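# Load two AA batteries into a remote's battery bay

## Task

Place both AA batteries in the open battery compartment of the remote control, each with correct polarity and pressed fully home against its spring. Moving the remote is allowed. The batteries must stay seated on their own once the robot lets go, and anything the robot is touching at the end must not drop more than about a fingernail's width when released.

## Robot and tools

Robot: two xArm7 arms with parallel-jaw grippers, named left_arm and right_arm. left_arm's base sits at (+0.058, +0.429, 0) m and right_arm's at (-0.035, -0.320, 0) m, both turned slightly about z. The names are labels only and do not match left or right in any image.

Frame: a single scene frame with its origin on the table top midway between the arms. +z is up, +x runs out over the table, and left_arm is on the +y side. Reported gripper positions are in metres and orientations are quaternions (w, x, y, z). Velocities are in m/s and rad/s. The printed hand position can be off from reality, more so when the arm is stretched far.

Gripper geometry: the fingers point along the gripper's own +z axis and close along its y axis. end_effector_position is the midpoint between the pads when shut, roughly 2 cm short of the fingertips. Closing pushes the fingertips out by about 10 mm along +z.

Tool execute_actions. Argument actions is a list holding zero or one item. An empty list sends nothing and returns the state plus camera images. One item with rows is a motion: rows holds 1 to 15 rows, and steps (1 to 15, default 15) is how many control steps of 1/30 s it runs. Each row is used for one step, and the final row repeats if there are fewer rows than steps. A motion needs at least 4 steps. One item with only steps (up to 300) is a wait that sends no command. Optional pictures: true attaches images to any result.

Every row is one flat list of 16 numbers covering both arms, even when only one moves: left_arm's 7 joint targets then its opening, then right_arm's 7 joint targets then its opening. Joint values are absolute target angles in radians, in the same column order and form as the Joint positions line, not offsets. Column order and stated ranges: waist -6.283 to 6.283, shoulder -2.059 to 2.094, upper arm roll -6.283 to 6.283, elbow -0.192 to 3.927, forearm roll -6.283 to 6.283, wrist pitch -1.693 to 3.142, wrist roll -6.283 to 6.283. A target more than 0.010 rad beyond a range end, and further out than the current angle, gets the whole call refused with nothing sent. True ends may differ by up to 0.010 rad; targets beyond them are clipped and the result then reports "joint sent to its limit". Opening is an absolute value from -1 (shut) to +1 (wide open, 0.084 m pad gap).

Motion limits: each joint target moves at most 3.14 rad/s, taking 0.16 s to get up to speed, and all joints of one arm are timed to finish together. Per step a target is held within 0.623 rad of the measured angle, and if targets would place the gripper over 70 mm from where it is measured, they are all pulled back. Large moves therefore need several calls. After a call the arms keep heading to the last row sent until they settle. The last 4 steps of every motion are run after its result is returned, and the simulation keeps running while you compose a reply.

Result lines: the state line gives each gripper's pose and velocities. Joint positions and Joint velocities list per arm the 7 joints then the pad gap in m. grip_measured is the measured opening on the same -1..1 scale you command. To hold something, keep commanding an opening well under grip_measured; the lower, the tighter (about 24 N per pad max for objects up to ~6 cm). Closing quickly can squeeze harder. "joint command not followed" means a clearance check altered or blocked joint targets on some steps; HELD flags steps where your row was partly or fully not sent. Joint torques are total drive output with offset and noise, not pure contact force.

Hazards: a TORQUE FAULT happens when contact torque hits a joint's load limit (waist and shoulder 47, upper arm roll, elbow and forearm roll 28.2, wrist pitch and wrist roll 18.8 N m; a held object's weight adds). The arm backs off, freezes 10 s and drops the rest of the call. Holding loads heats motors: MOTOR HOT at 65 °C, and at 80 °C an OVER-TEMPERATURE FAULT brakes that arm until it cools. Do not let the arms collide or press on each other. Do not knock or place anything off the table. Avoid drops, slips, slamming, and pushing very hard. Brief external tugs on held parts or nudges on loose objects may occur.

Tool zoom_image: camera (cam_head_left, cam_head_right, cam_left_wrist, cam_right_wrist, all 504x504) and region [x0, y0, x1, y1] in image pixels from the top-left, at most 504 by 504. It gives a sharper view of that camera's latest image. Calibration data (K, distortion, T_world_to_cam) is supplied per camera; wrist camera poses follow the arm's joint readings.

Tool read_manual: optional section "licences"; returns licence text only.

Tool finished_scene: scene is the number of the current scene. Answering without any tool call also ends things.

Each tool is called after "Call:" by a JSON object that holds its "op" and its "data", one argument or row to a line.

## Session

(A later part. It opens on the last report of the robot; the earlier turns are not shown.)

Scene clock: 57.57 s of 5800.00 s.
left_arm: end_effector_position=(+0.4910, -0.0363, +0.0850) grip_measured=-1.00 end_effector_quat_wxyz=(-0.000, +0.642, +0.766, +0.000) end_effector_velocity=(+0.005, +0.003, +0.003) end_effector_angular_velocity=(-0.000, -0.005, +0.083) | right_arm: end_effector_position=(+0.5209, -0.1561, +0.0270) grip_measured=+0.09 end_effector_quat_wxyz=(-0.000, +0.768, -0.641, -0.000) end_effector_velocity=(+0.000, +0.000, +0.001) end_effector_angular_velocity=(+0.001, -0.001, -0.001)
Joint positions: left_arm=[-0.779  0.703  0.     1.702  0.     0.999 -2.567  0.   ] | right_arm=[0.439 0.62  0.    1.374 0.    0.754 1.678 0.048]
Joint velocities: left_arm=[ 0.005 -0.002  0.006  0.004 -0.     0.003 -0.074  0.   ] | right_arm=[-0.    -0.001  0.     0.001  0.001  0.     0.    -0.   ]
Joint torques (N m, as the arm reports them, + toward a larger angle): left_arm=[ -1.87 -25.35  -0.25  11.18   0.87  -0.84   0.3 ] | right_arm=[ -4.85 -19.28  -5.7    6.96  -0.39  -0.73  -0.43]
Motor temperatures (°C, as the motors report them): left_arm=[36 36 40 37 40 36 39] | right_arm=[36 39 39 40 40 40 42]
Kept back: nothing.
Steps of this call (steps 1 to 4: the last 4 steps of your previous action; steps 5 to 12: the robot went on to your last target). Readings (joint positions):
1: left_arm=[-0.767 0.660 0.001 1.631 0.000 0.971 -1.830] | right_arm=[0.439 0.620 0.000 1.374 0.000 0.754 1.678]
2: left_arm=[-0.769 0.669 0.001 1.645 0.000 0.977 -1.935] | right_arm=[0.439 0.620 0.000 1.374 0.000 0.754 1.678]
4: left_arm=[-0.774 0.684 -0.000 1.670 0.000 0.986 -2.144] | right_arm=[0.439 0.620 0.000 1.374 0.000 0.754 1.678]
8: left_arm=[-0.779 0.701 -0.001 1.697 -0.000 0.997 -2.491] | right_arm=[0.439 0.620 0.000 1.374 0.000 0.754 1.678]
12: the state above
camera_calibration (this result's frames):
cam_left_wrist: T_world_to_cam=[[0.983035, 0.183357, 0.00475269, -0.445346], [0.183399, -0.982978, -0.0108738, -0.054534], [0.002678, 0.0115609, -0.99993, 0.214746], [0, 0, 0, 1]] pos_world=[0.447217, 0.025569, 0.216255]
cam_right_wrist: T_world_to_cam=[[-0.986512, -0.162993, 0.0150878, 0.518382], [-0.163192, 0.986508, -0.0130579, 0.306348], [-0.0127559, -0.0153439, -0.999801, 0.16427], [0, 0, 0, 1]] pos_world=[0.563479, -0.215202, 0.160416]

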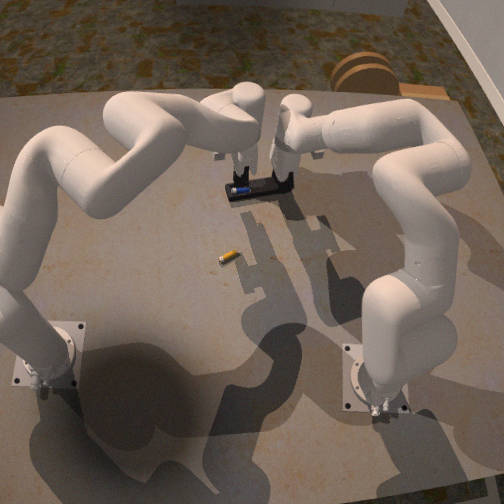

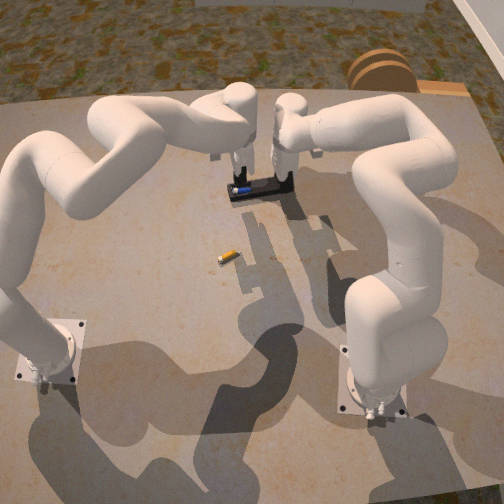

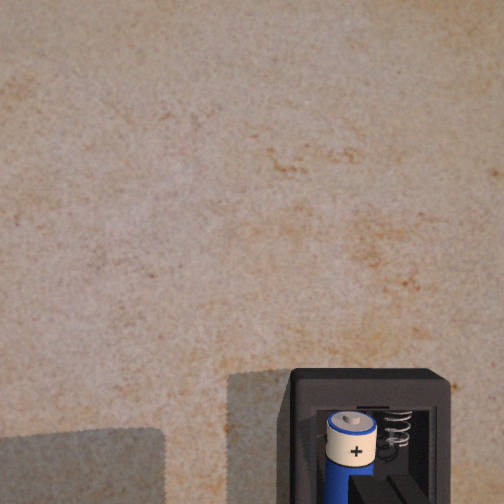

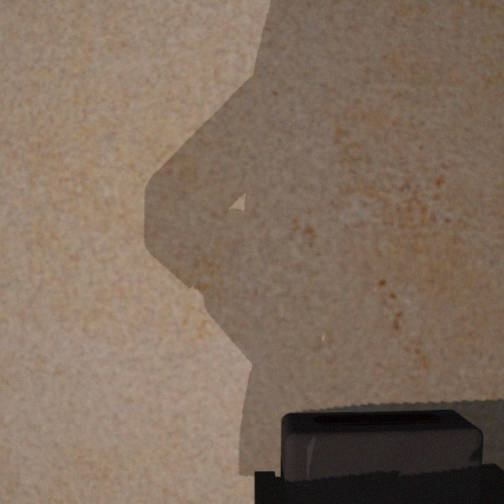

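Call:
{"op": "zoom_image", "data": {
  "camera": "cam_left_wrist",
  "region": [270, 354, 470, 504]
}}

Region (270, 354, 470, 504) of cam_left_wrist's 504x504 image, scaled by 2.520, with more detail than that image has; it fills the top 378 rows of this view, and the rest is white.

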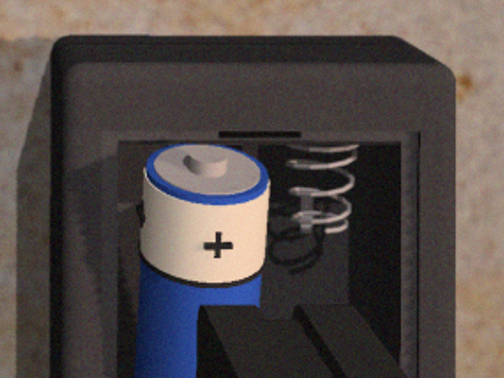

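Call:
{"op": "execute_actions", "data": {
  "actions": []
}}

Scene clock: 58.70 s of 5800.00 s.
left_arm: end_effector_position=(+0.4910, -0.0364, +0.0850) grip_measured=-1.00 end_effector_quat_wxyz=(+0.000, +0.641, +0.768, +0.000) end_effector_velocity=(-0.000, +0.000, -0.000) end_effector_angular_velocity=(+0.001, +0.001, +0.001) | right_arm: end_effector_position=(+0.5211, -0.1569, +0.0270) grip_measured=+0.09 end_effector_quat_wxyz=(+0.000, +0.767, -0.641, +0.000) end_effector_velocity=(+0.000, +0.000, +0.000) end_effector_angular_velocity=(+0.000, -0.001, +0.001)
Joint positions: left_arm=[-0.779  0.703  0.     1.703  0.     0.999 -2.571  0.   ] | right_arm=[ 0.439  0.62  -0.001  1.374 -0.     0.754  1.678  0.048]
Joint velocities: left_arm=[ 0.    -0.    -0.    -0.001  0.    -0.    -0.001  0.   ] | right_arm=[ 0.    -0.     0.     0.001 -0.     0.     0.     0.   ]
Joint torques (N m, as the arm reports them, + toward a larger angle): left_arm=[ -1.99 -25.38   0.06  11.15   0.71  -0.87   0.19] | right_arm=[  0.32 -19.78  -0.87   6.7    0.31  -0.11  -0.27]
Motor temperatures (°C, as the motors report them): left_arm=[36 36 40 37 40 36 39] | right_arm=[36 39 39 40 40 40 42]
Kept back: nothing.
Steps of this call (steps 1 to 30: the robot went on to your last target; steps 31 to 34: nothing new was sent). Readings (joint positions):
1: left_arm=[-0.779 0.703 0.000 1.702 0.000 0.999 -2.569] | right_arm=[0.439 0.620 0.000 1.374 0.000 0.754 1.678]
2: left_arm=[-0.779 0.703 0.000 1.702 0.000 0.999 -2.570] | right_arm=[0.439 0.620 0.000 1.374 0.000 0.754 1.678]
4: left_arm=[-0.779 0.703 0.000 1.703 0.000 0.999 -2.570] | right_arm=[0.439 0.620 0.000 1.374 0.000 0.754 1.678]
8: left_arm=[-0.779 0.703 -0.000 1.703 0.000 0.999 -2.571] | right_arm=[0.439 0.620 0.000 1.374 0.000 0.754 1.678]
34: the state above
All arms were judged still, so your last target was given up. Only a new action makes them travel on or press farther. Fingers that are still opening or closing keep moving.
camera_calibration (this result's frames):
cam_left_wrist: T_world_to_cam=[[0.982368, 0.186899, 0.00470865, -0.44483], [0.18694, -0.982312, -0.0108043, -0.0563584], [0.00260606, 0.011494, -0.999931, 0.2148], [0, 0, 0, 1]] pos_world=[0.446963, 0.0253078, 0.21627]
cam_right_wrist: T_world_to_cam=[[-0.986689, -0.161941, 0.0148519, 0.518803], [-0.162143, 0.986673, -0.0136232, 0.306642], [-0.0124478, -0.01585, -0.999797, 0.164017], [0, 0, 0, 1]] pos_world=[0.563658, -0.21594, 0.160456]

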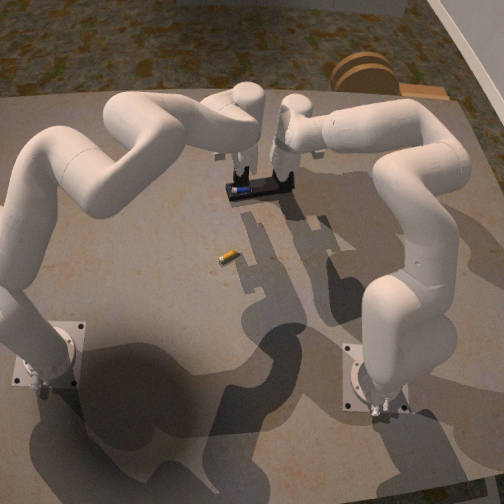

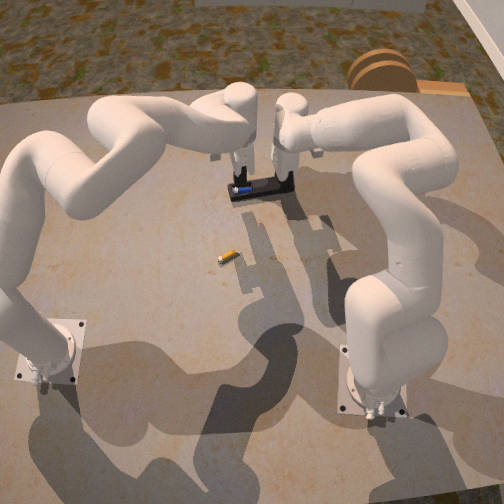

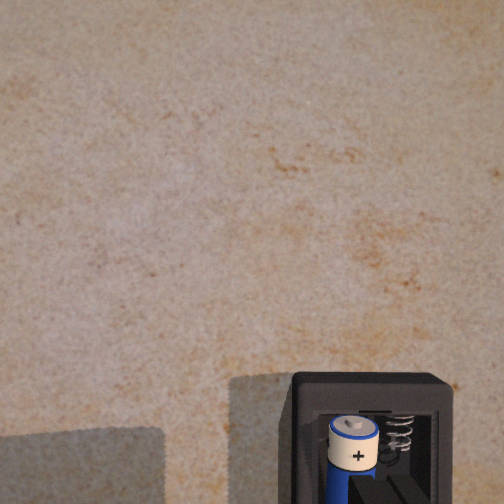

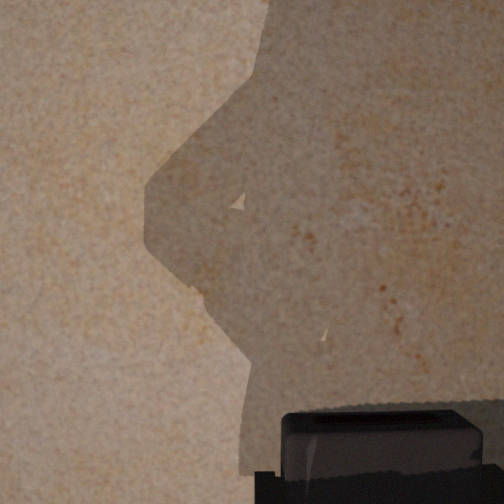

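Call:
{"op": "execute_actions", "data": {
  "actions": [
    {"rows":[[-0.779,0.725,0,1.697,0,0.972,-2.571,-1,0.439,0.6196,0,1.3738,0,0.7542,1.678,-0.3],[-0.779,0.740,0,1.6933,0,0.953,-2.571,-1,0.439,0.6196,0,1.3738,0,0.7542,1.678,-0.3],[-0.779,0.7481,0,1.6915,0,0.9434,-2.571,-1,0.439,0.6196,0,1.3738,0,0.7542,1.678,-0.3]],"steps":15}
  ],
  "pictures": true
}}

Scene clock: 59.77 s of 5800.00 s.
left_arm: end_effector_position=(+0.4918, -0.0372, +0.0566) grip_measured=-1.00 end_effector_quat_wxyz=(+0.000, +0.641, +0.768, +0.000) end_effector_velocity=(+0.005, -0.008, +0.017) end_effector_angular_velocity=(-0.025, -0.023, -0.003) | right_arm: end_effector_position=(+0.5210, -0.1565, +0.0270) grip_measured=+0.09 end_effector_quat_wxyz=(+0.000, +0.767, -0.641, +0.000) end_effector_velocity=(+0.000, -0.001, -0.000) end_effector_angular_velocity=(-0.001, +0.000, +0.000)
Joint positions: left_arm=[-0.779  0.748  0.     1.692  0.     0.944 -2.571  0.   ] | right_arm=[ 0.439  0.62  -0.     1.374 -0.     0.754  1.678  0.048]
Joint velocities: left_arm=[-0.001 -0.018 -0.002  0.013  0.002 -0.002 -0.001  0.   ] | right_arm=[-0.001  0.     0.    -0.    -0.001  0.    -0.     0.   ]
Joint torques (N m, as the arm reports them, + toward a larger angle): left_arm=[ -2.19 -24.54   0.    10.42   0.73  -0.72   0.23] | right_arm=[  3.36 -19.92   2.22   6.55   0.77   0.13  -0.37]
Motor temperatures (°C, as the motors report them): left_arm=[36 36 40 37 40 36 39] | right_arm=[36 39 39 40 40 40 42]
Steps of this call (steps 1 to 21: nothing new was sent; steps 22 to 32: the first 11 steps of this action). Readings (joint positions):
22: left_arm=[-0.779 0.704 -0.000 1.703 -0.000 0.999 -2.571] | right_arm=[0.439 0.620 -0.001 1.374 -0.000 0.754 1.678]
23: left_arm=[-0.779 0.708 -0.000 1.703 0.000 0.990 -2.571] | right_arm=[0.439 0.620 -0.000 1.374 -0.000 0.754 1.678]
25: left_arm=[-0.779 0.730 -0.000 1.699 0.000 0.959 -2.571] | right_arm=[0.439 0.620 -0.000 1.374 -0.000 0.754 1.678]
29: left_arm=[-0.779 0.751 0.000 1.689 0.000 0.944 -2.571] | right_arm=[0.439 0.620 -0.000 1.374 -0.000 0.754 1.678]
32: the state above
camera_calibration (this result's frames):
cam_left_wrist: T_world_to_cam=[[0.982341, 0.187034, 0.00500063, -0.445401], [0.187078, -0.982289, -0.0104506, -0.0576887], [0.00295745, 0.0112015, -0.999933, 0.186216], [0, 0, 0, 1]] pos_world=[0.447777, 0.0245525, 0.187828]
cam_right_wrist: T_world_to_cam=[[-0.986601, -0.162452, 0.0150665, 0.518553], [-0.162654, 0.986593, -0.013313, 0.306457], [-0.0127018, -0.0155853, -0.999798, 0.164195], [0, 0, 0, 1]] pos_world=[0.563538, -0.21555, 0.160429]

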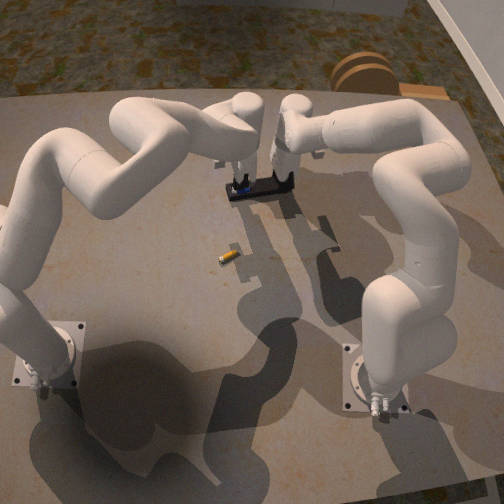

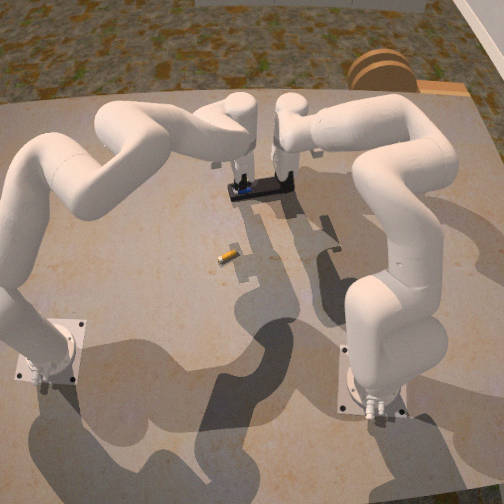

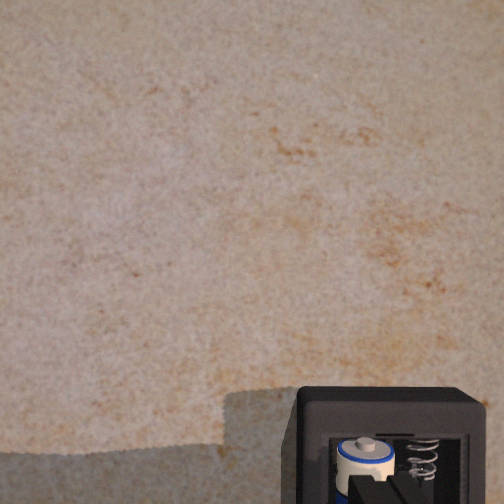

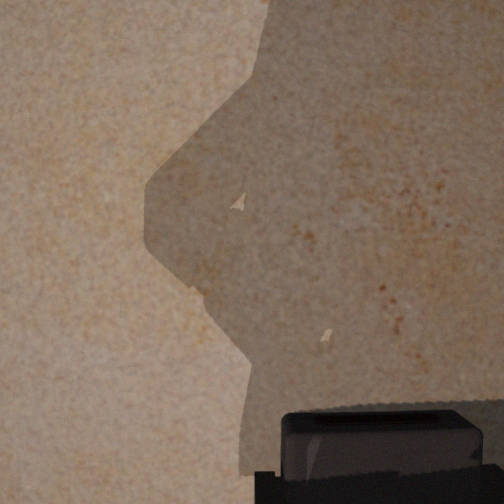

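Call:
{"op": "execute_actions", "data": {
  "actions": [
    {"rows":[[-0.779,0.7497,0,1.6911,0,0.9414,-2.571,-1,0.439,0.6196,0,1.3738,0,0.7542,1.678,-0.3],[-0.779,0.7513,0,1.6907,0,0.9394,-2.571,-1,0.439,0.6196,0,1.3738,0,0.7542,1.678,-0.3],[-0.779,0.7529,0,1.6903,0,0.9374,-2.571,-1,0.439,0.6196,0,1.3738,0,0.7542,1.678,-0.3],[-0.779,0.7545,0,1.6899,0,0.9354,-2.571,-1,0.439,0.6196,0,1.3738,0,0.7542,1.678,-0.3],[-0.779,0.7561,0,1.6895,0,0.9334,-2.571,-1,0.439,0.6196,0,1.3738,0,0.7542,1.678,-0.3],[-0.779,0.7577,0,1.6891,0,0.9314,-2.571,-1,0.439,0.6196,0,1.3738,0,0.7542,1.678,-0.3]],"steps":14}
  ],
  "pictures": true
}}

Scene clock: 60.43 s of 5800.00 s.
left_arm: end_effector_position=(+0.4921, -0.0376, +0.0512) grip_measured=-1.00 end_effector_quat_wxyz=(+0.001, +0.641, +0.768, -0.000) end_effector_velocity=(-0.001, +0.001, -0.003) end_effector_angular_velocity=(+0.001, +0.002, +0.000) | right_arm: end_effector_position=(+0.5209, -0.1564, +0.0270) grip_measured=+0.09 end_effector_quat_wxyz=(+0.000, +0.767, -0.641, +0.000) end_effector_velocity=(+0.000, -0.000, +0.000) end_effector_angular_velocity=(-0.000, -0.001, +0.001)
Joint positions: left_arm=[-0.779  0.757  0.     1.69   0.     0.931 -2.571  0.   ] | right_arm=[ 0.439  0.62  -0.     1.374 -0.     0.754  1.678  0.048]
Joint velocities: left_arm=[-0.     0.003  0.    -0.004 -0.001 -0.004  0.     0.   ] | right_arm=[-0.    -0.     0.     0.    -0.001 -0.    -0.    -0.   ]
Joint torques (N m, as the arm reports them, + toward a larger angle): left_arm=[ -2.18 -23.77   0.02  10.01   0.76  -0.9    0.22] | right_arm=[  4.32 -19.96   3.08   6.56   0.93   0.04  -0.39]
Motor temperatures (°C, as the motors report them): left_arm=[36 36 40 38 40 36 39] | right_arm=[36 39 39 40 40 40 42]
Steps of this call (steps 1 to 4: the last 4 steps of your previous action; steps 5 to 10: the robot went on to your last target; steps 11 to 20: the first 10 steps of this action). Readings (joint positions):
11: left_arm=[-0.779 0.748 0.000 1.691 -0.000 0.943 -2.571] | right_arm=[0.439 0.620 -0.000 1.374 -0.000 0.754 1.678]
12: left_arm=[-0.779 0.749 -0.000 1.692 -0.000 0.942 -2.571] | right_arm=[0.439 0.620 -0.000 1.374 -0.000 0.754 1.678]
14: left_arm=[-0.779 0.751 -0.000 1.691 0.000 0.939 -2.571] | right_arm=[0.439 0.620 -0.000 1.374 -0.000 0.754 1.678]
18: left_arm=[-0.779 0.757 -0.000 1.690 0.000 0.932 -2.571] | right_arm=[0.439 0.620 -0.000 1.374 -0.000 0.754 1.678]
20: the state above
camera_calibration (this result's frames):
cam_left_wrist: T_world_to_cam=[[0.982354, 0.186941, 0.00581548, -0.445634], [0.186989, -0.98232, -0.00912778, -0.0582156], [0.0040063, 0.0100541, -0.999941, 0.180227], [0, 0, 0, 1]] pos_world=[0.447934, 0.024309, 0.182277]
cam_right_wrist: T_world_to_cam=[[-0.98657, -0.162642, 0.0150708, 0.518497], [-0.162843, 0.986563, -0.013236, 0.306432], [-0.0127155, -0.0155124, -0.999799, 0.164217], [0, 0, 0, 1]] pos_world=[0.563522, -0.215438, 0.160426]

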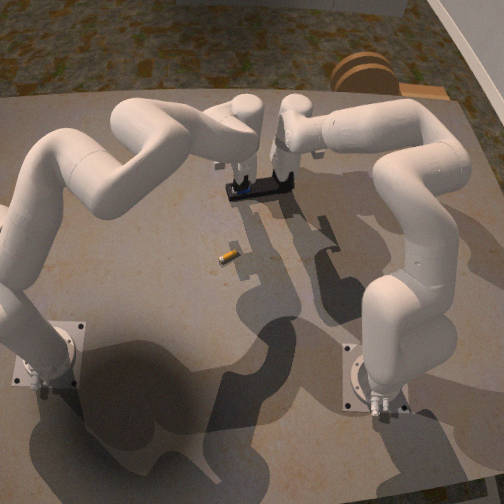

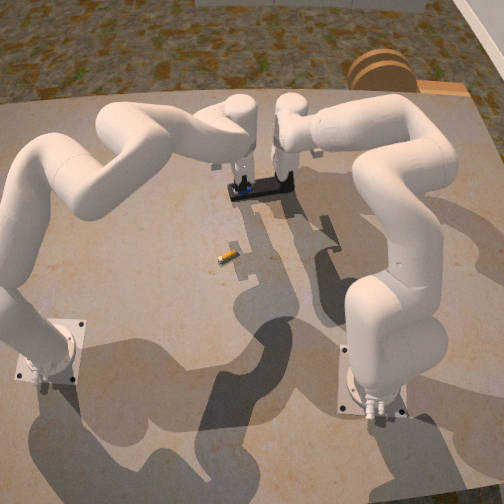

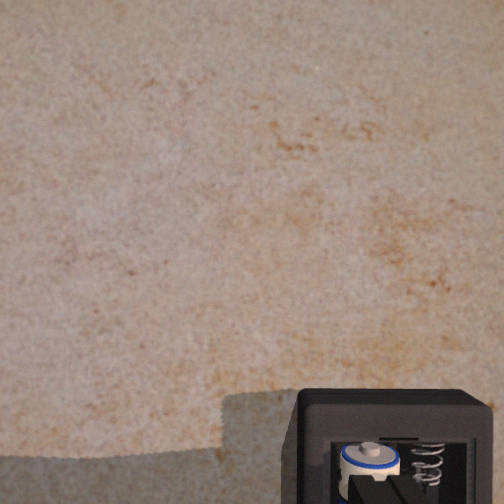

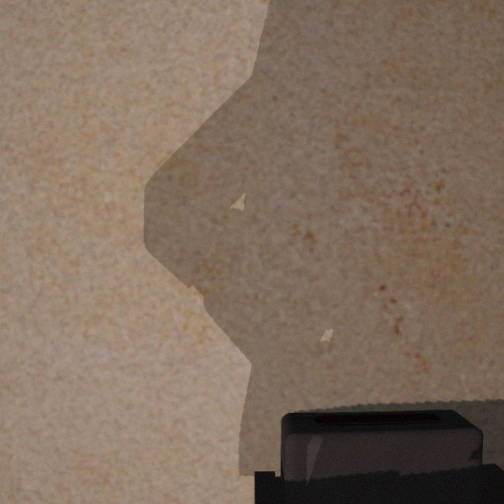

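Call:
{"op": "zoom_image", "data": {
  "camera": "cam_left_wrist",
  "region": [280, 380, 504, 504]
}}

Call:
{"op": "execute_actions", "data": {
  "actions": [
    {"rows":[[-0.7794,0.7596,0,1.692,0,0.9314,-2.5714,-1,0.439,0.6196,0,1.3738,0,0.7542,1.678,-0.3],[-0.7798,0.7615,0,1.6945,0,0.9314,-2.5718,-1,0.439,0.6196,0,1.3738,0,0.7542,1.678,-0.3],[-0.7802,0.7634,0,1.6967,0,0.9314,-2.5722,-1,0.439,0.6196,0,1.3738,0,0.7542,1.678,-0.3],[-0.7806,0.7653,0,1.699,0,0.9314,-2.5726,-1,0.439,0.6196,0,1.3738,0,0.7542,1.678,-0.3],[-0.781,0.7672,0,1.7012,0,0.9314,-2.573,-1,0.439,0.6196,0,1.3738,0,0.7542,1.678,-0.3],[-0.7814,0.769,0,1.7035,0,0.9314,-2.5734,-1,0.439,0.6196,0,1.3738,0,0.7542,1.678,-0.3]],"steps":14}
  ],
  "pictures": true
}}

Region (280, 380, 504, 504) of cam_left_wrist's 504x504 image, scaled by 2.250, with more detail than that image has; it fills the top 279 rows of this view, and the rest is white.

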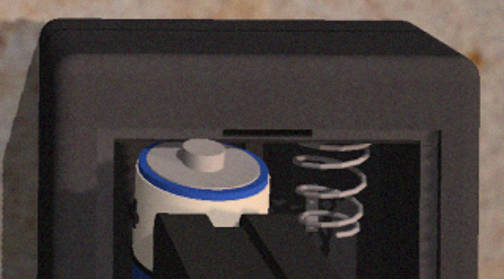

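Scene clock: 61.10 s of 5800.00 s.
left_arm: end_effector_position=(+0.4931, -0.0408, +0.0495) grip_measured=-1.00 end_effector_quat_wxyz=(+0.002, +0.641, +0.768, -0.000) end_effector_velocity=(+0.000, +0.001, -0.001) end_effector_angular_velocity=(+0.001, +0.002, +0.003) | right_arm: end_effector_position=(+0.5209, -0.1563, +0.0270) grip_measured=+0.09 end_effector_quat_wxyz=(+0.000, +0.768, -0.641, +0.000) end_effector_velocity=(+0.000, +0.000, +0.001) end_effector_angular_velocity=(+0.001, -0.001, -0.000)
Joint positions: left_arm=[-0.781  0.768  0.     1.704  0.     0.931 -2.573  0.   ] | right_arm=[ 0.439  0.62  -0.     1.374 -0.     0.754  1.678  0.048]
Joint velocities: left_arm=[ 0.001  0.002  0.     0.    -0.001 -0.    -0.001  0.   ] | right_arm=[-0.    -0.001  0.     0.001  0.     0.     0.     0.   ]
Joint torques (N m, as the arm reports them, + toward a larger angle): left_arm=[ -2.53 -21.32  -0.58   8.99   0.45  -0.72   0.03] | right_arm=[  5.04 -19.93   3.77   6.52   1.     0.06  -0.43]
Motor temperatures (°C, as the motors report them): left_arm=[36 36 40 38 40 36 39] | right_arm=[36 39 39 40 40 40 42]
Steps of this call (steps 1 to 4: the last 4 steps of your previous action; steps 5 to 10: the robot went on to your last target; steps 11 to 20: the first 10 steps of this action). Readings (joint positions):
11: left_arm=[-0.779 0.757 -0.000 1.690 0.000 0.931 -2.571] | right_arm=[0.439 0.620 -0.000 1.374 -0.000 0.754 1.678]
12: left_arm=[-0.779 0.758 0.000 1.691 0.000 0.931 -2.571] | right_arm=[0.439 0.620 -0.000 1.374 -0.000 0.754 1.678]
14: left_arm=[-0.780 0.761 0.000 1.695 0.000 0.931 -2.572] | right_arm=[0.439 0.620 -0.000 1.374 -0.000 0.754 1.678]
18: left_arm=[-0.781 0.768 0.000 1.703 0.000 0.931 -2.573] | right_arm=[0.439 0.620 -0.000 1.374 -0.000 0.754 1.678]
20: the state above
camera_calibration (this result's frames):
cam_left_wrist: T_world_to_cam=[[0.982338, 0.186975, 0.00729254, -0.446068], [0.187025, -0.98233, -0.00697788, -0.0616899], [0.005859, 0.00821852, -0.999949, 0.177573], [0, 0, 0, 1]] pos_world=[0.448687, 0.0213441, 0.180386]
cam_right_wrist: T_world_to_cam=[[-0.98655, -0.162761, 0.0150698, 0.518462], [-0.162962, 0.986544, -0.0131841, 0.306413], [-0.0127212, -0.0154626, -0.9998, 0.16423], [0, 0, 0, 1]] pos_world=[0.563511, -0.215365, 0.160424]

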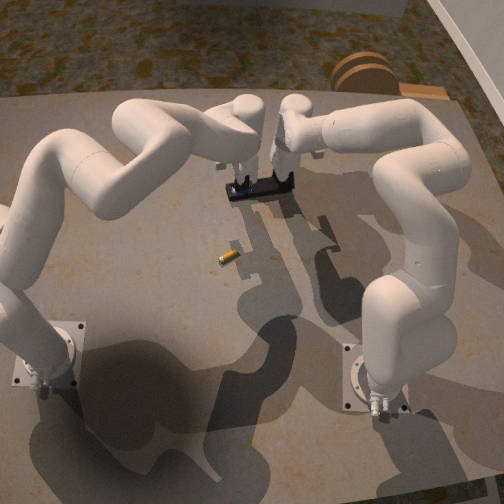

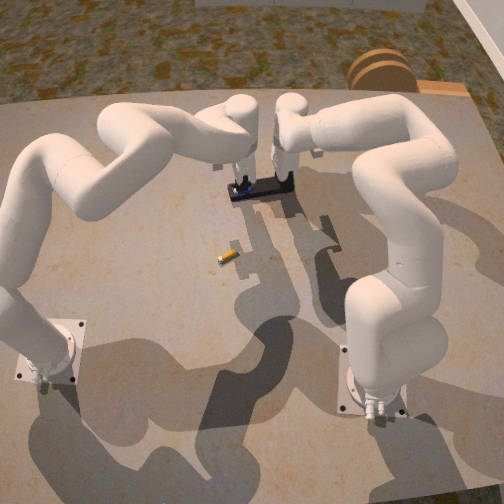

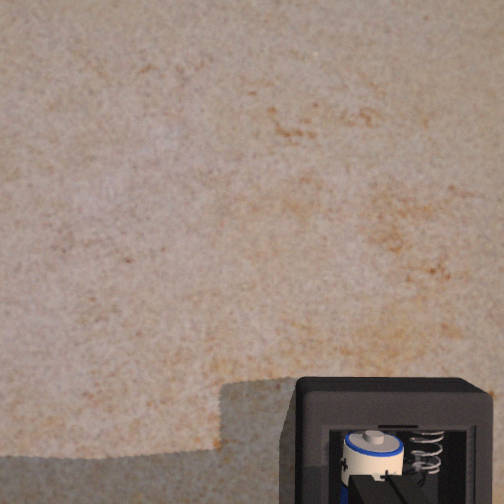

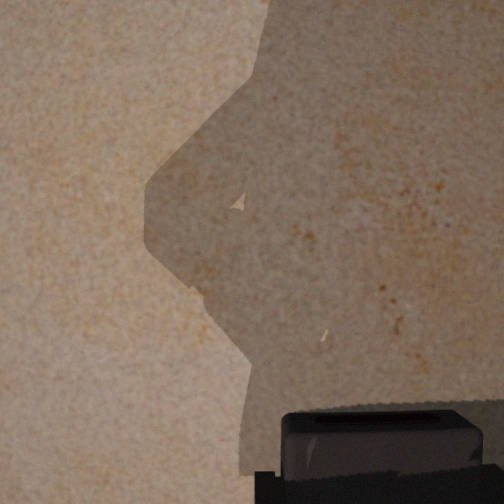

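Call:
{"op": "zoom_image", "data": {
  "camera": "cam_head_left",
  "region": [200, 80, 330, 210]
}}

Call:
{"op": "zoom_image", "data": {
  "camera": "cam_left_wrist",
  "region": [280, 370, 504, 504]
}}

Region (200, 80, 330, 210) of cam_head_left's 504x504 image, scaled by 3.877, with more detail than that image has.

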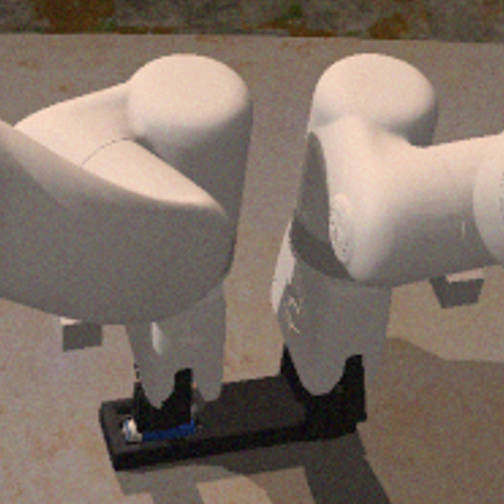

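Region (280, 370, 504, 504) of cam_left_wrist's 504x504 image, scaled by 2.250, with more detail than that image has; it fills the top 302 rows of this view, and the rest is white.

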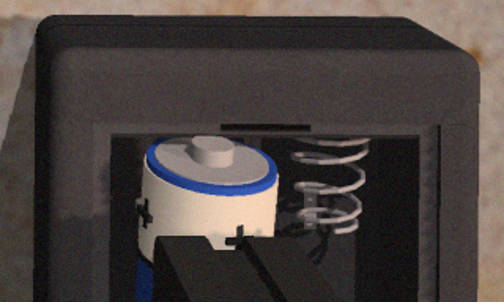

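Call:
{"op": "execute_actions", "data": {
  "actions": [
    {"rows":[[-0.7814,0.764,0,1.7047,0,0.9407,-2.5734,-1,0.439,0.6196,0,1.3738,0,0.7542,1.678,-0.3],[-0.7814,0.758,0,1.7062,0,0.9482,-2.5734,-1,0.439,0.6196,0,1.3738,0,0.7542,1.678,-0.3],[-0.7814,0.7538,0,1.7073,0,0.9535,-2.5734,-1,0.439,0.6196,0,1.3738,0,0.7542,1.678,-0.3],[-0.7814,0.7538,0,1.7073,0,0.9535,-2.5734,-1,0.439,0.6196,0,1.3738,0,0.7542,1.678,-0.3],[-0.7814,0.7538,0,1.7073,0,0.9535,-2.5734,-1,0.439,0.6196,0,1.3738,0,0.7542,1.678,-0.3],[-0.7738,0.7275,0,1.661,0,0.9335,-2.5658,-1,0.439,0.6196,0,1.3738,0,0.7542,1.678,-0.3],[-0.766,0.701,0,1.615,0,0.914,-2.558,-1,0.439,0.6196,0,1.3738,0,0.7542,1.678,-0.3],[-0.7585,0.675,0,1.569,0,0.894,-2.5505,-1,0.439,0.6196,0,1.3738,0,0.7542,1.678,-0.3],[-0.7509,0.6487,0,1.523,0,0.8743,-2.5429,-1,0.439,0.6196,0,1.3738,0,0.7542,1.678,-0.3]],"steps":15}
  ]
}}

Call:
{"op": "execute_actions", "data": {
  "actions": [
    {"rows":[[-0.7509,0.6487,0,1.523,0,0.8743,-2.5429,-1,0.439,0.6196,0,1.3738,0,0.7542,1.678,-0.3],[-0.7509,0.6487,0,1.523,0,0.8743,-2.5429,-1,0.439,0.6196,0,1.3738,0,0.7542,1.678,-0.3],[-0.7509,0.6487,0,1.523,0,0.8743,-2.5429,-1,0.439,0.6196,0,1.3738,0,0.7542,1.678,-0.3],[-0.7509,0.652,0,1.5222,0,0.8702,-2.5429,-1,0.439,0.6196,0,1.3738,0,0.7542,1.678,-0.3],[-0.7509,0.6545,0,1.5216,0,0.8671,-2.5429,-1,0.439,0.6196,0,1.3738,0,0.7542,1.678,-0.3],[-0.7509,0.657,0,1.521,0,0.864,-2.5429,-1,0.439,0.6196,0,1.3738,0,0.7542,1.678,-0.3],[-0.7509,0.6587,0,1.5207,0,0.862,-2.5429,-1,0.439,0.6196,0,1.3738,0,0.7542,1.678,-0.3],[-0.7509,0.6604,0,1.5203,0,0.8599,-2.5429,-1,0.439,0.6196,0,1.3738,0,0.7542,1.678,-0.3]],"steps":15}
  ],
  "pictures": true
}}

Scene clock: 63.23 s of 5800.00 s.
left_arm: end_effector_position=(+0.4847, -0.0119, +0.0561) grip_measured=-1.00 end_effector_quat_wxyz=(-0.002, +0.641, +0.767, -0.000) end_effector_velocity=(-0.016, +0.241, -0.003) end_effector_angular_velocity=(+0.054, +0.001, +0.094) | right_arm: end_effector_position=(+0.5208, -0.1561, +0.0270) grip_measured=+0.09 end_effector_quat_wxyz=(+0.000, +0.768, -0.641, -0.000) end_effector_velocity=(+0.000, +0.000, +0.000) end_effector_angular_velocity=(+0.000, -0.000, -0.000)
Joint positions: left_arm=[-0.758  0.672 -0.001  1.561 -0.     0.892 -2.55   0.   ] | right_arm=[0.439 0.62  0.    1.374 0.    0.754 1.678 0.048]
Joint velocities: left_arm=[ 0.198 -0.567  0.057 -0.97   0.001 -0.364  0.147  0.   ] | right_arm=[ 0.  0.  0.  0.  0. -0. -0.  0.]
Joint torques (N m, as the arm reports them, + toward a larger angle): left_arm=[ -4.65 -20.82  -0.21  13.91   0.54  -0.8   -0.07] | right_arm=[  4.3  -19.49   3.23   6.93   0.93  -0.6   -0.43]
Motor temperatures (°C, as the motors report them): left_arm=[36 36 40 37 40 36 39] | right_arm=[36 39 38 40 40 40 42]
Steps of this call (steps 1 to 4: the last 4 steps of your previous action; steps 5 to 15: the robot went on to your last target; steps 16 to 53: nothing new was sent; steps 54 to 64: the first 11 steps of this action). Readings (joint positions):
54: left_arm=[-0.781 0.769 -0.000 1.703 -0.000 0.932 -2.573] | right_arm=[0.439 0.620 0.000 1.374 0.000 0.754 1.678]
55: left_arm=[-0.781 0.767 -0.000 1.704 -0.000 0.936 -2.573] | right_arm=[0.439 0.620 0.000 1.374 0.000 0.754 1.678]
57: left_arm=[-0.781 0.761 -0.000 1.703 -0.000 0.949 -2.573] | right_arm=[0.439 0.620 0.000 1.374 0.000 0.754 1.678]
61: left_arm=[-0.777 0.737 -0.002 1.675 -0.000 0.937 -2.568] | right_arm=[0.439 0.620 0.000 1.374 0.000 0.754 1.678]
64: the state above

Scene clock: 63.73 s of 5800.00 s.
left_arm: end_effector_position=(+0.4837, -0.0033, +0.0489) grip_measured=-1.00 end_effector_quat_wxyz=(-0.001, +0.641, +0.768, +0.000) end_effector_velocity=(-0.002, +0.001, -0.006) end_effector_angular_velocity=(+0.004, +0.003, -0.002) | right_arm: end_effector_position=(+0.5209, -0.1561, +0.0270) grip_measured=+0.09 end_effector_quat_wxyz=(+0.000, +0.768, -0.641, -0.000) end_effector_velocity=(-0.000, +0.000, -0.000) end_effector_angular_velocity=(+0.000, +0.000, -0.001)
Joint positions: left_arm=[-0.751  0.662  0.     1.519  0.     0.861 -2.543  0.   ] | right_arm=[0.439 0.62  0.    1.374 0.    0.754 1.678 0.048]
Joint velocities: left_arm=[ 0.001  0.007 -0.001 -0.007  0.001 -0.009  0.001  0.   ] | right_arm=[ 0.001  0.    -0.     0.     0.001 -0.     0.001 -0.   ]
Joint torques (N m, as the arm reports them, + toward a larger angle): left_arm=[ -2.41 -25.49  -0.2   11.23   0.51  -0.86   0.14] | right_arm=[  4.26 -19.31   3.01   6.93   0.88  -0.67  -0.36]
Motor temperatures (°C, as the motors report them): left_arm=[36 36 40 38 40 36 39] | right_arm=[36 39 38 40 40 40 42]
Steps of this call (steps 1 to 4: the last 4 steps of your previous action; steps 5 to 15: the first 11 steps of this action). Readings (joint positions):
5: left_arm=[-0.749 0.649 0.002 1.523 0.000 0.875 -2.543] | right_arm=[0.439 0.620 0.000 1.374 0.000 0.754 1.678]
6: left_arm=[-0.751 0.649 0.000 1.524 0.000 0.874 -2.543] | right_arm=[0.439 0.620 0.000 1.374 0.000 0.754 1.678]
8: left_arm=[-0.752 0.650 -0.002 1.524 -0.000 0.874 -2.543] | right_arm=[0.439 0.620 0.000 1.374 0.000 0.754 1.678]
12: left_arm=[-0.751 0.657 -0.000 1.522 -0.000 0.864 -2.543] | right_arm=[0.439 0.620 0.000 1.374 0.000 0.754 1.678]
15: the state above
camera_calibration (this result's frames):
cam_left_wrist: T_world_to_cam=[[0.982312, 0.187221, 0.00339825, -0.443606], [0.18725, -0.982225, -0.0130771, -0.0228446], [0.000889535, 0.0134821, -0.999909, 0.179152], [0, 0, 0, 1]] pos_world=[0.439878, 0.0581985, 0.180344]
cam_right_wrist: T_world_to_cam=[[-0.986513, -0.162988, 0.0150985, 0.518379], [-0.163187, 0.986509, -0.0130627, 0.306351], [-0.0127658, -0.0153504, -0.999801, 0.164278], [0, 0, 0, 1]] pos_world=[0.563478, -0.215207, 0.16042]

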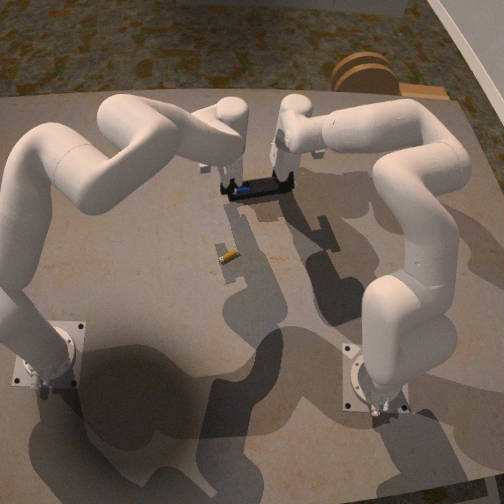

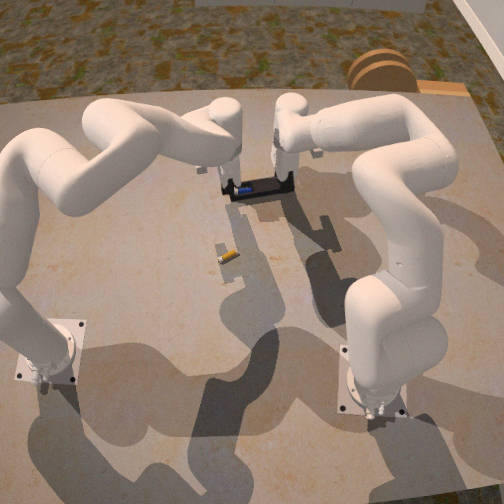

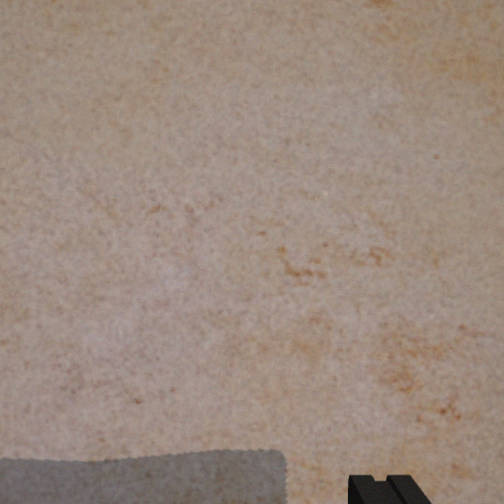

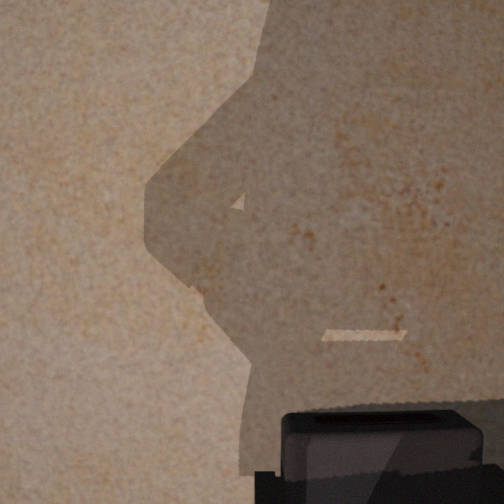

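Call:
{"op": "execute_actions", "data": {
  "actions": [
    {"rows":[[-0.7514,0.6618,0,1.5227,0,0.8609,-2.5434,-1,0.439,0.6196,0,1.3738,0,0.7542,1.678,-0.3],[-0.7518,0.6632,0,1.525,0,0.8618,-2.5438,-1,0.439,0.6196,0,1.3738,0,0.7542,1.678,-0.3],[-0.7523,0.6646,0,1.5274,0,0.8628,-2.5443,-1,0.439,0.6196,0,1.3738,0,0.7542,1.678,-0.3],[-0.7527,0.666,0,1.5298,0,0.8638,-2.5447,-1,0.439,0.6196,0,1.3738,0,0.7542,1.678,-0.3],[-0.7532,0.6674,0,1.5322,0,0.8648,-2.5452,-1,0.439,0.6196,0,1.3738,0,0.7542,1.678,-0.3],[-0.7537,0.6688,0,1.5345,0,0.8657,-2.5457,-1,0.439,0.6196,0,1.3738,0,0.7542,1.678,-0.3],[-0.7541,0.6702,0,1.5369,0,0.8667,-2.5461,-1,0.439,0.6196,0,1.3738,0,0.7542,1.678,-0.3],[-0.7546,0.6716,0,1.5393,0,0.8677,-2.5466,-1,0.439,0.6196,0,1.3738,0,0.7542,1.678,-0.3]],"steps":14}
  ],
  "pictures": true
}}

Call:
{"op": "zoom_image", "data": {
  "camera": "cam_head_right",
  "region": [210, 160, 290, 210]
}}

Scene clock: 64.37 s of 5800.00 s.
left_arm: end_effector_position=(+0.4848, -0.0080, +0.0499) grip_measured=-1.00 end_effector_quat_wxyz=(+0.000, +0.641, +0.768, -0.000) end_effector_velocity=(+0.001, -0.007, +0.001) end_effector_angular_velocity=(-0.003, -0.002, -0.001) | right_arm: end_effector_position=(+0.5209, -0.1561, +0.0270) grip_measured=+0.09 end_effector_quat_wxyz=(+0.000, +0.768, -0.641, -0.000) end_effector_velocity=(+0.000, -0.000, -0.000) end_effector_angular_velocity=(+0.000, -0.000, -0.000)
Joint positions: left_arm=[-0.755  0.671 -0.     1.539  0.     0.867 -2.546  0.   ] | right_arm=[0.439 0.62  0.    1.374 0.    0.754 1.678 0.048]
Joint velocities: left_arm=[-0.006  0.015 -0.001  0.027 -0.     0.009 -0.005  0.   ] | right_arm=[-0.001  0.    -0.     0.     0.    -0.    -0.    -0.   ]
Joint torques (N m, as the arm reports them, + toward a larger angle): left_arm=[ -1.74 -24.29   0.13  10.56   0.64  -0.83   0.21] | right_arm=[  4.21 -19.39   2.98   7.03   0.89  -0.71  -0.39]
Motor temperatures (°C, as the motors report them): left_arm=[36 36 40 38 40 36 39] | right_arm=[36 39 38 40 40 40 42]
Steps of this call (steps 1 to 4: the last 4 steps of your previous action; steps 5 to 9: the robot went on to your last target; steps 10 to 19: the first 10 steps of this action). Readings (joint positions):
10: left_arm=[-0.751 0.660 0.000 1.520 0.000 0.860 -2.543] | right_arm=[0.439 0.620 0.000 1.374 0.000 0.754 1.678]
11: left_arm=[-0.751 0.661 0.000 1.521 0.000 0.861 -2.543] | right_arm=[0.439 0.620 0.000 1.374 0.000 0.754 1.678]
13: left_arm=[-0.752 0.663 0.000 1.526 0.000 0.862 -2.544] | right_arm=[0.439 0.620 0.000 1.374 0.000 0.754 1.678]
17: left_arm=[-0.754 0.669 -0.000 1.535 -0.000 0.866 -2.546] | right_arm=[0.439 0.620 0.000 1.374 0.000 0.754 1.678]
19: the state above
camera_calibration (this result's frames):
cam_left_wrist: T_world_to_cam=[[0.98242, 0.186625, 0.00468317, -0.443895], [0.186665, -0.982365, -0.010691, -0.027518], [0.00260538, 0.0113772, -0.999932, 0.179361], [0, 0, 0, 1]] pos_world=[0.44076, 0.0537683, 0.181133]
cam_right_wrist: T_world_to_cam=[[-0.986514, -0.162978, 0.0150862, 0.518387], [-0.163177, 0.98651, -0.0130667, 0.306353], [-0.0127531, -0.0153522, -0.999801, 0.16427], [0, 0, 0, 1]] pos_world=[0.563481, -0.215213, 0.16042]

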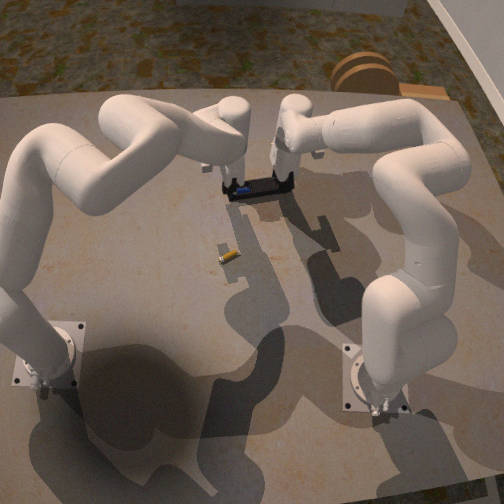

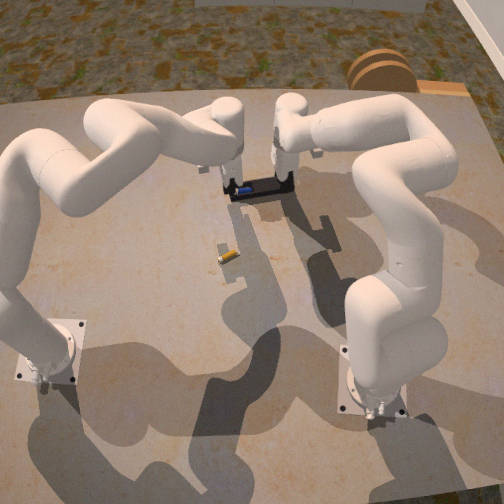

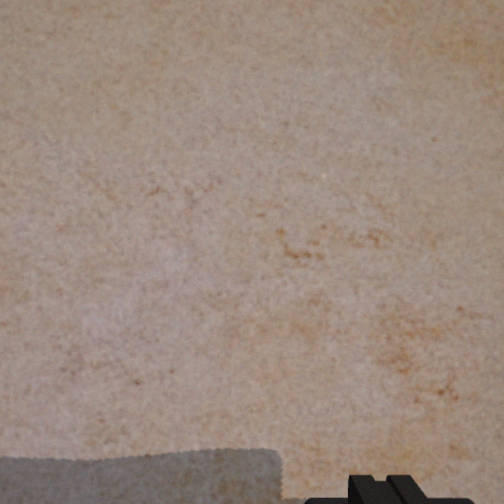

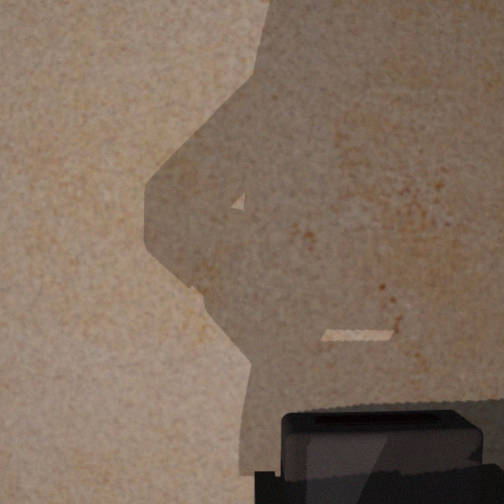

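Region (210, 160, 290, 210) of cam_head_right's 504x504 image, scaled by 6.300, with more detail than that image has; it fills the top 315 rows of this view, and the rest is white.

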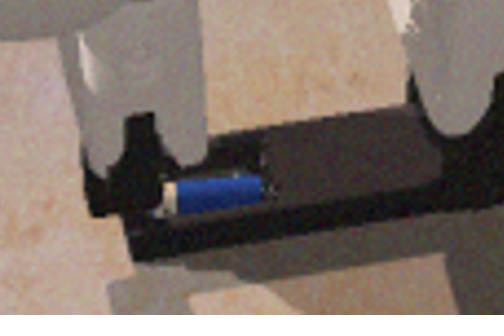

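Call:
{"op": "execute_actions", "data": {
  "actions": [
    {"rows":[[-0.7551,0.673,0,1.5417,0,0.8687,-2.5471,-1,0.439,0.6196,0,1.3738,0,0.7542,1.678,-0.3],[-0.7555,0.6744,0,1.544,0,0.8696,-2.5475,-1,0.439,0.6196,0,1.3738,0,0.7542,1.678,-0.3],[-0.756,0.6758,0,1.5464,0,0.8706,-2.548,-1,0.439,0.6196,0,1.3738,0,0.7542,1.678,-0.3],[-0.7564,0.6772,0,1.5488,0,0.8716,-2.5484,-1,0.439,0.6196,0,1.3738,0,0.7542,1.678,-0.3],[-0.7569,0.6786,0,1.5512,0,0.8726,-2.5489,-1,0.439,0.6196,0,1.3738,0,0.7542,1.678,-0.3],[-0.7574,0.68,0,1.5535,0,0.8735,-2.5494,-1,0.439,0.6196,0,1.3738,0,0.7542,1.678,-0.3],[-0.7578,0.6814,0,1.5559,0,0.8745,-2.5498,-1,0.439,0.6196,0,1.3738,0,0.7542,1.678,-0.3],[-0.7583,0.6828,0,1.5583,0,0.8755,-2.5503,-1,0.439,0.6196,0,1.3738,0,0.7542,1.678,-0.3]],"steps":14}
  ],
  "pictures": true
}}

Call:
{"op": "zoom_image", "data": {
  "camera": "cam_head_right",
  "region": [210, 160, 290, 210]
}}

Scene clock: 65.07 s of 5800.00 s.
left_arm: end_effector_position=(+0.4857, -0.0120, +0.0500) grip_measured=-1.00 end_effector_quat_wxyz=(+0.000, +0.641, +0.768, -0.000) end_effector_velocity=(-0.000, -0.007, +0.000) end_effector_angular_velocity=(-0.002, -0.000, -0.003) | right_arm: end_effector_position=(+0.5209, -0.1561, +0.0270) grip_measured=+0.09 end_effector_quat_wxyz=(-0.000, +0.768, -0.641, -0.000) end_effector_velocity=(-0.000, +0.001, +0.000) end_effector_angular_velocity=(+0.000, -0.000, +0.001)
Joint positions: left_arm=[-0.758  0.682  0.     1.558  0.     0.875 -2.55   0.   ] | right_arm=[0.439 0.62  0.    1.374 0.    0.754 1.678 0.048]
Joint velocities: left_arm=[-0.006  0.014 -0.003  0.025 -0.     0.009 -0.005  0.   ] | right_arm=[ 0.001 -0.     0.     0.     0.     0.    -0.     0.   ]
Joint torques (N m, as the arm reports them, + toward a larger angle): left_arm=[ -1.82 -23.84   0.05  10.03   0.59  -0.79   0.18] | right_arm=[  4.21 -19.22   2.92   7.04   0.87  -0.8   -0.37]
Motor temperatures (°C, as the motors report them): left_arm=[36 36 40 38 40 36 39] | right_arm=[36 39 38 40 40 40 42]
Steps of this call (steps 1 to 4: the last 4 steps of your previous action; steps 5 to 11: the robot went on to your last target; steps 12 to 21: the first 10 steps of this action). Readings (joint positions):
12: left_arm=[-0.755 0.672 0.000 1.539 -0.000 0.868 -2.547] | right_arm=[0.439 0.620 0.000 1.374 0.000 0.754 1.678]
13: left_arm=[-0.755 0.672 0.000 1.541 -0.000 0.868 -2.547] | right_arm=[0.439 0.620 0.000 1.374 0.000 0.754 1.678]
15: left_arm=[-0.755 0.675 0.000 1.545 0.000 0.870 -2.548] | right_arm=[0.439 0.620 0.000 1.374 0.000 0.754 1.678]
19: left_arm=[-0.757 0.680 0.000 1.554 0.000 0.874 -2.549] | right_arm=[0.439 0.620 0.000 1.374 0.000 0.754 1.678]
21: the state above
camera_calibration (this result's frames):
cam_left_wrist: T_world_to_cam=[[0.98238, 0.186829, 0.00500103, -0.444104], [0.186873, -0.982329, -0.0104107, -0.0317726], [0.00296763, 0.0111618, -0.999933, 0.179336], [0, 0, 0, 1]] pos_world=[0.441684, 0.0497587, 0.181214]
cam_right_wrist: T_world_to_cam=[[-0.986516, -0.16297, 0.0150791, 0.518392], [-0.16317, 0.986511, -0.0130698, 0.306355], [-0.0127457, -0.015354, -0.999801, 0.164265], [0, 0, 0, 1]] pos_world=[0.563484, -0.215218, 0.16042]

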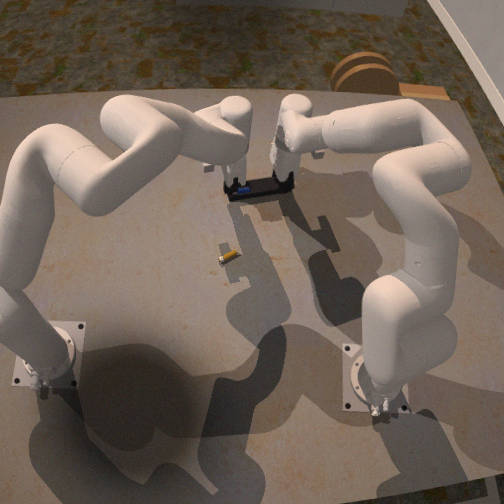

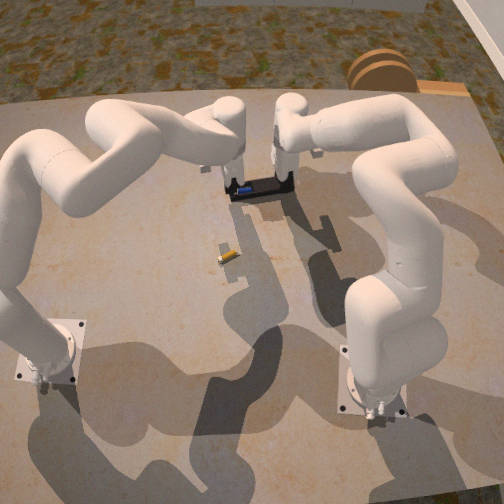

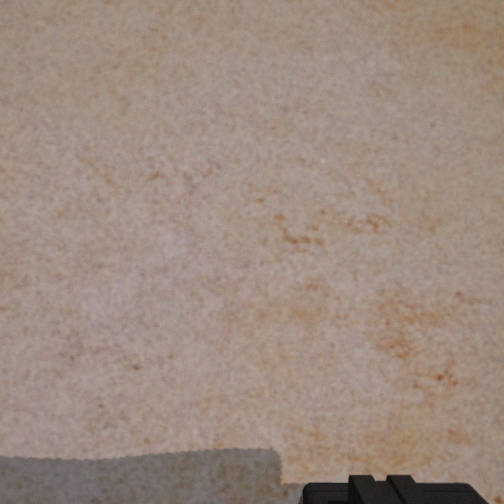

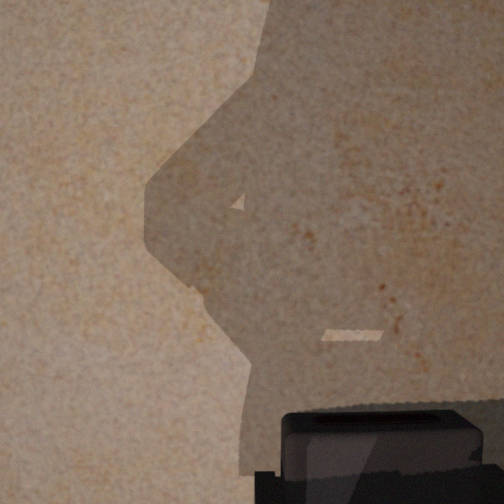

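Region (210, 160, 290, 210) of cam_head_right's 504x504 image, scaled by 6.300, with more detail than that image has; it fills the top 315 rows of this view, and the rest is white.

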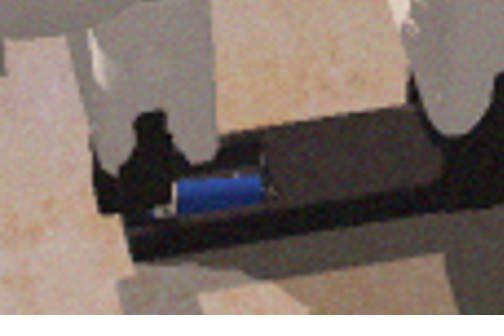

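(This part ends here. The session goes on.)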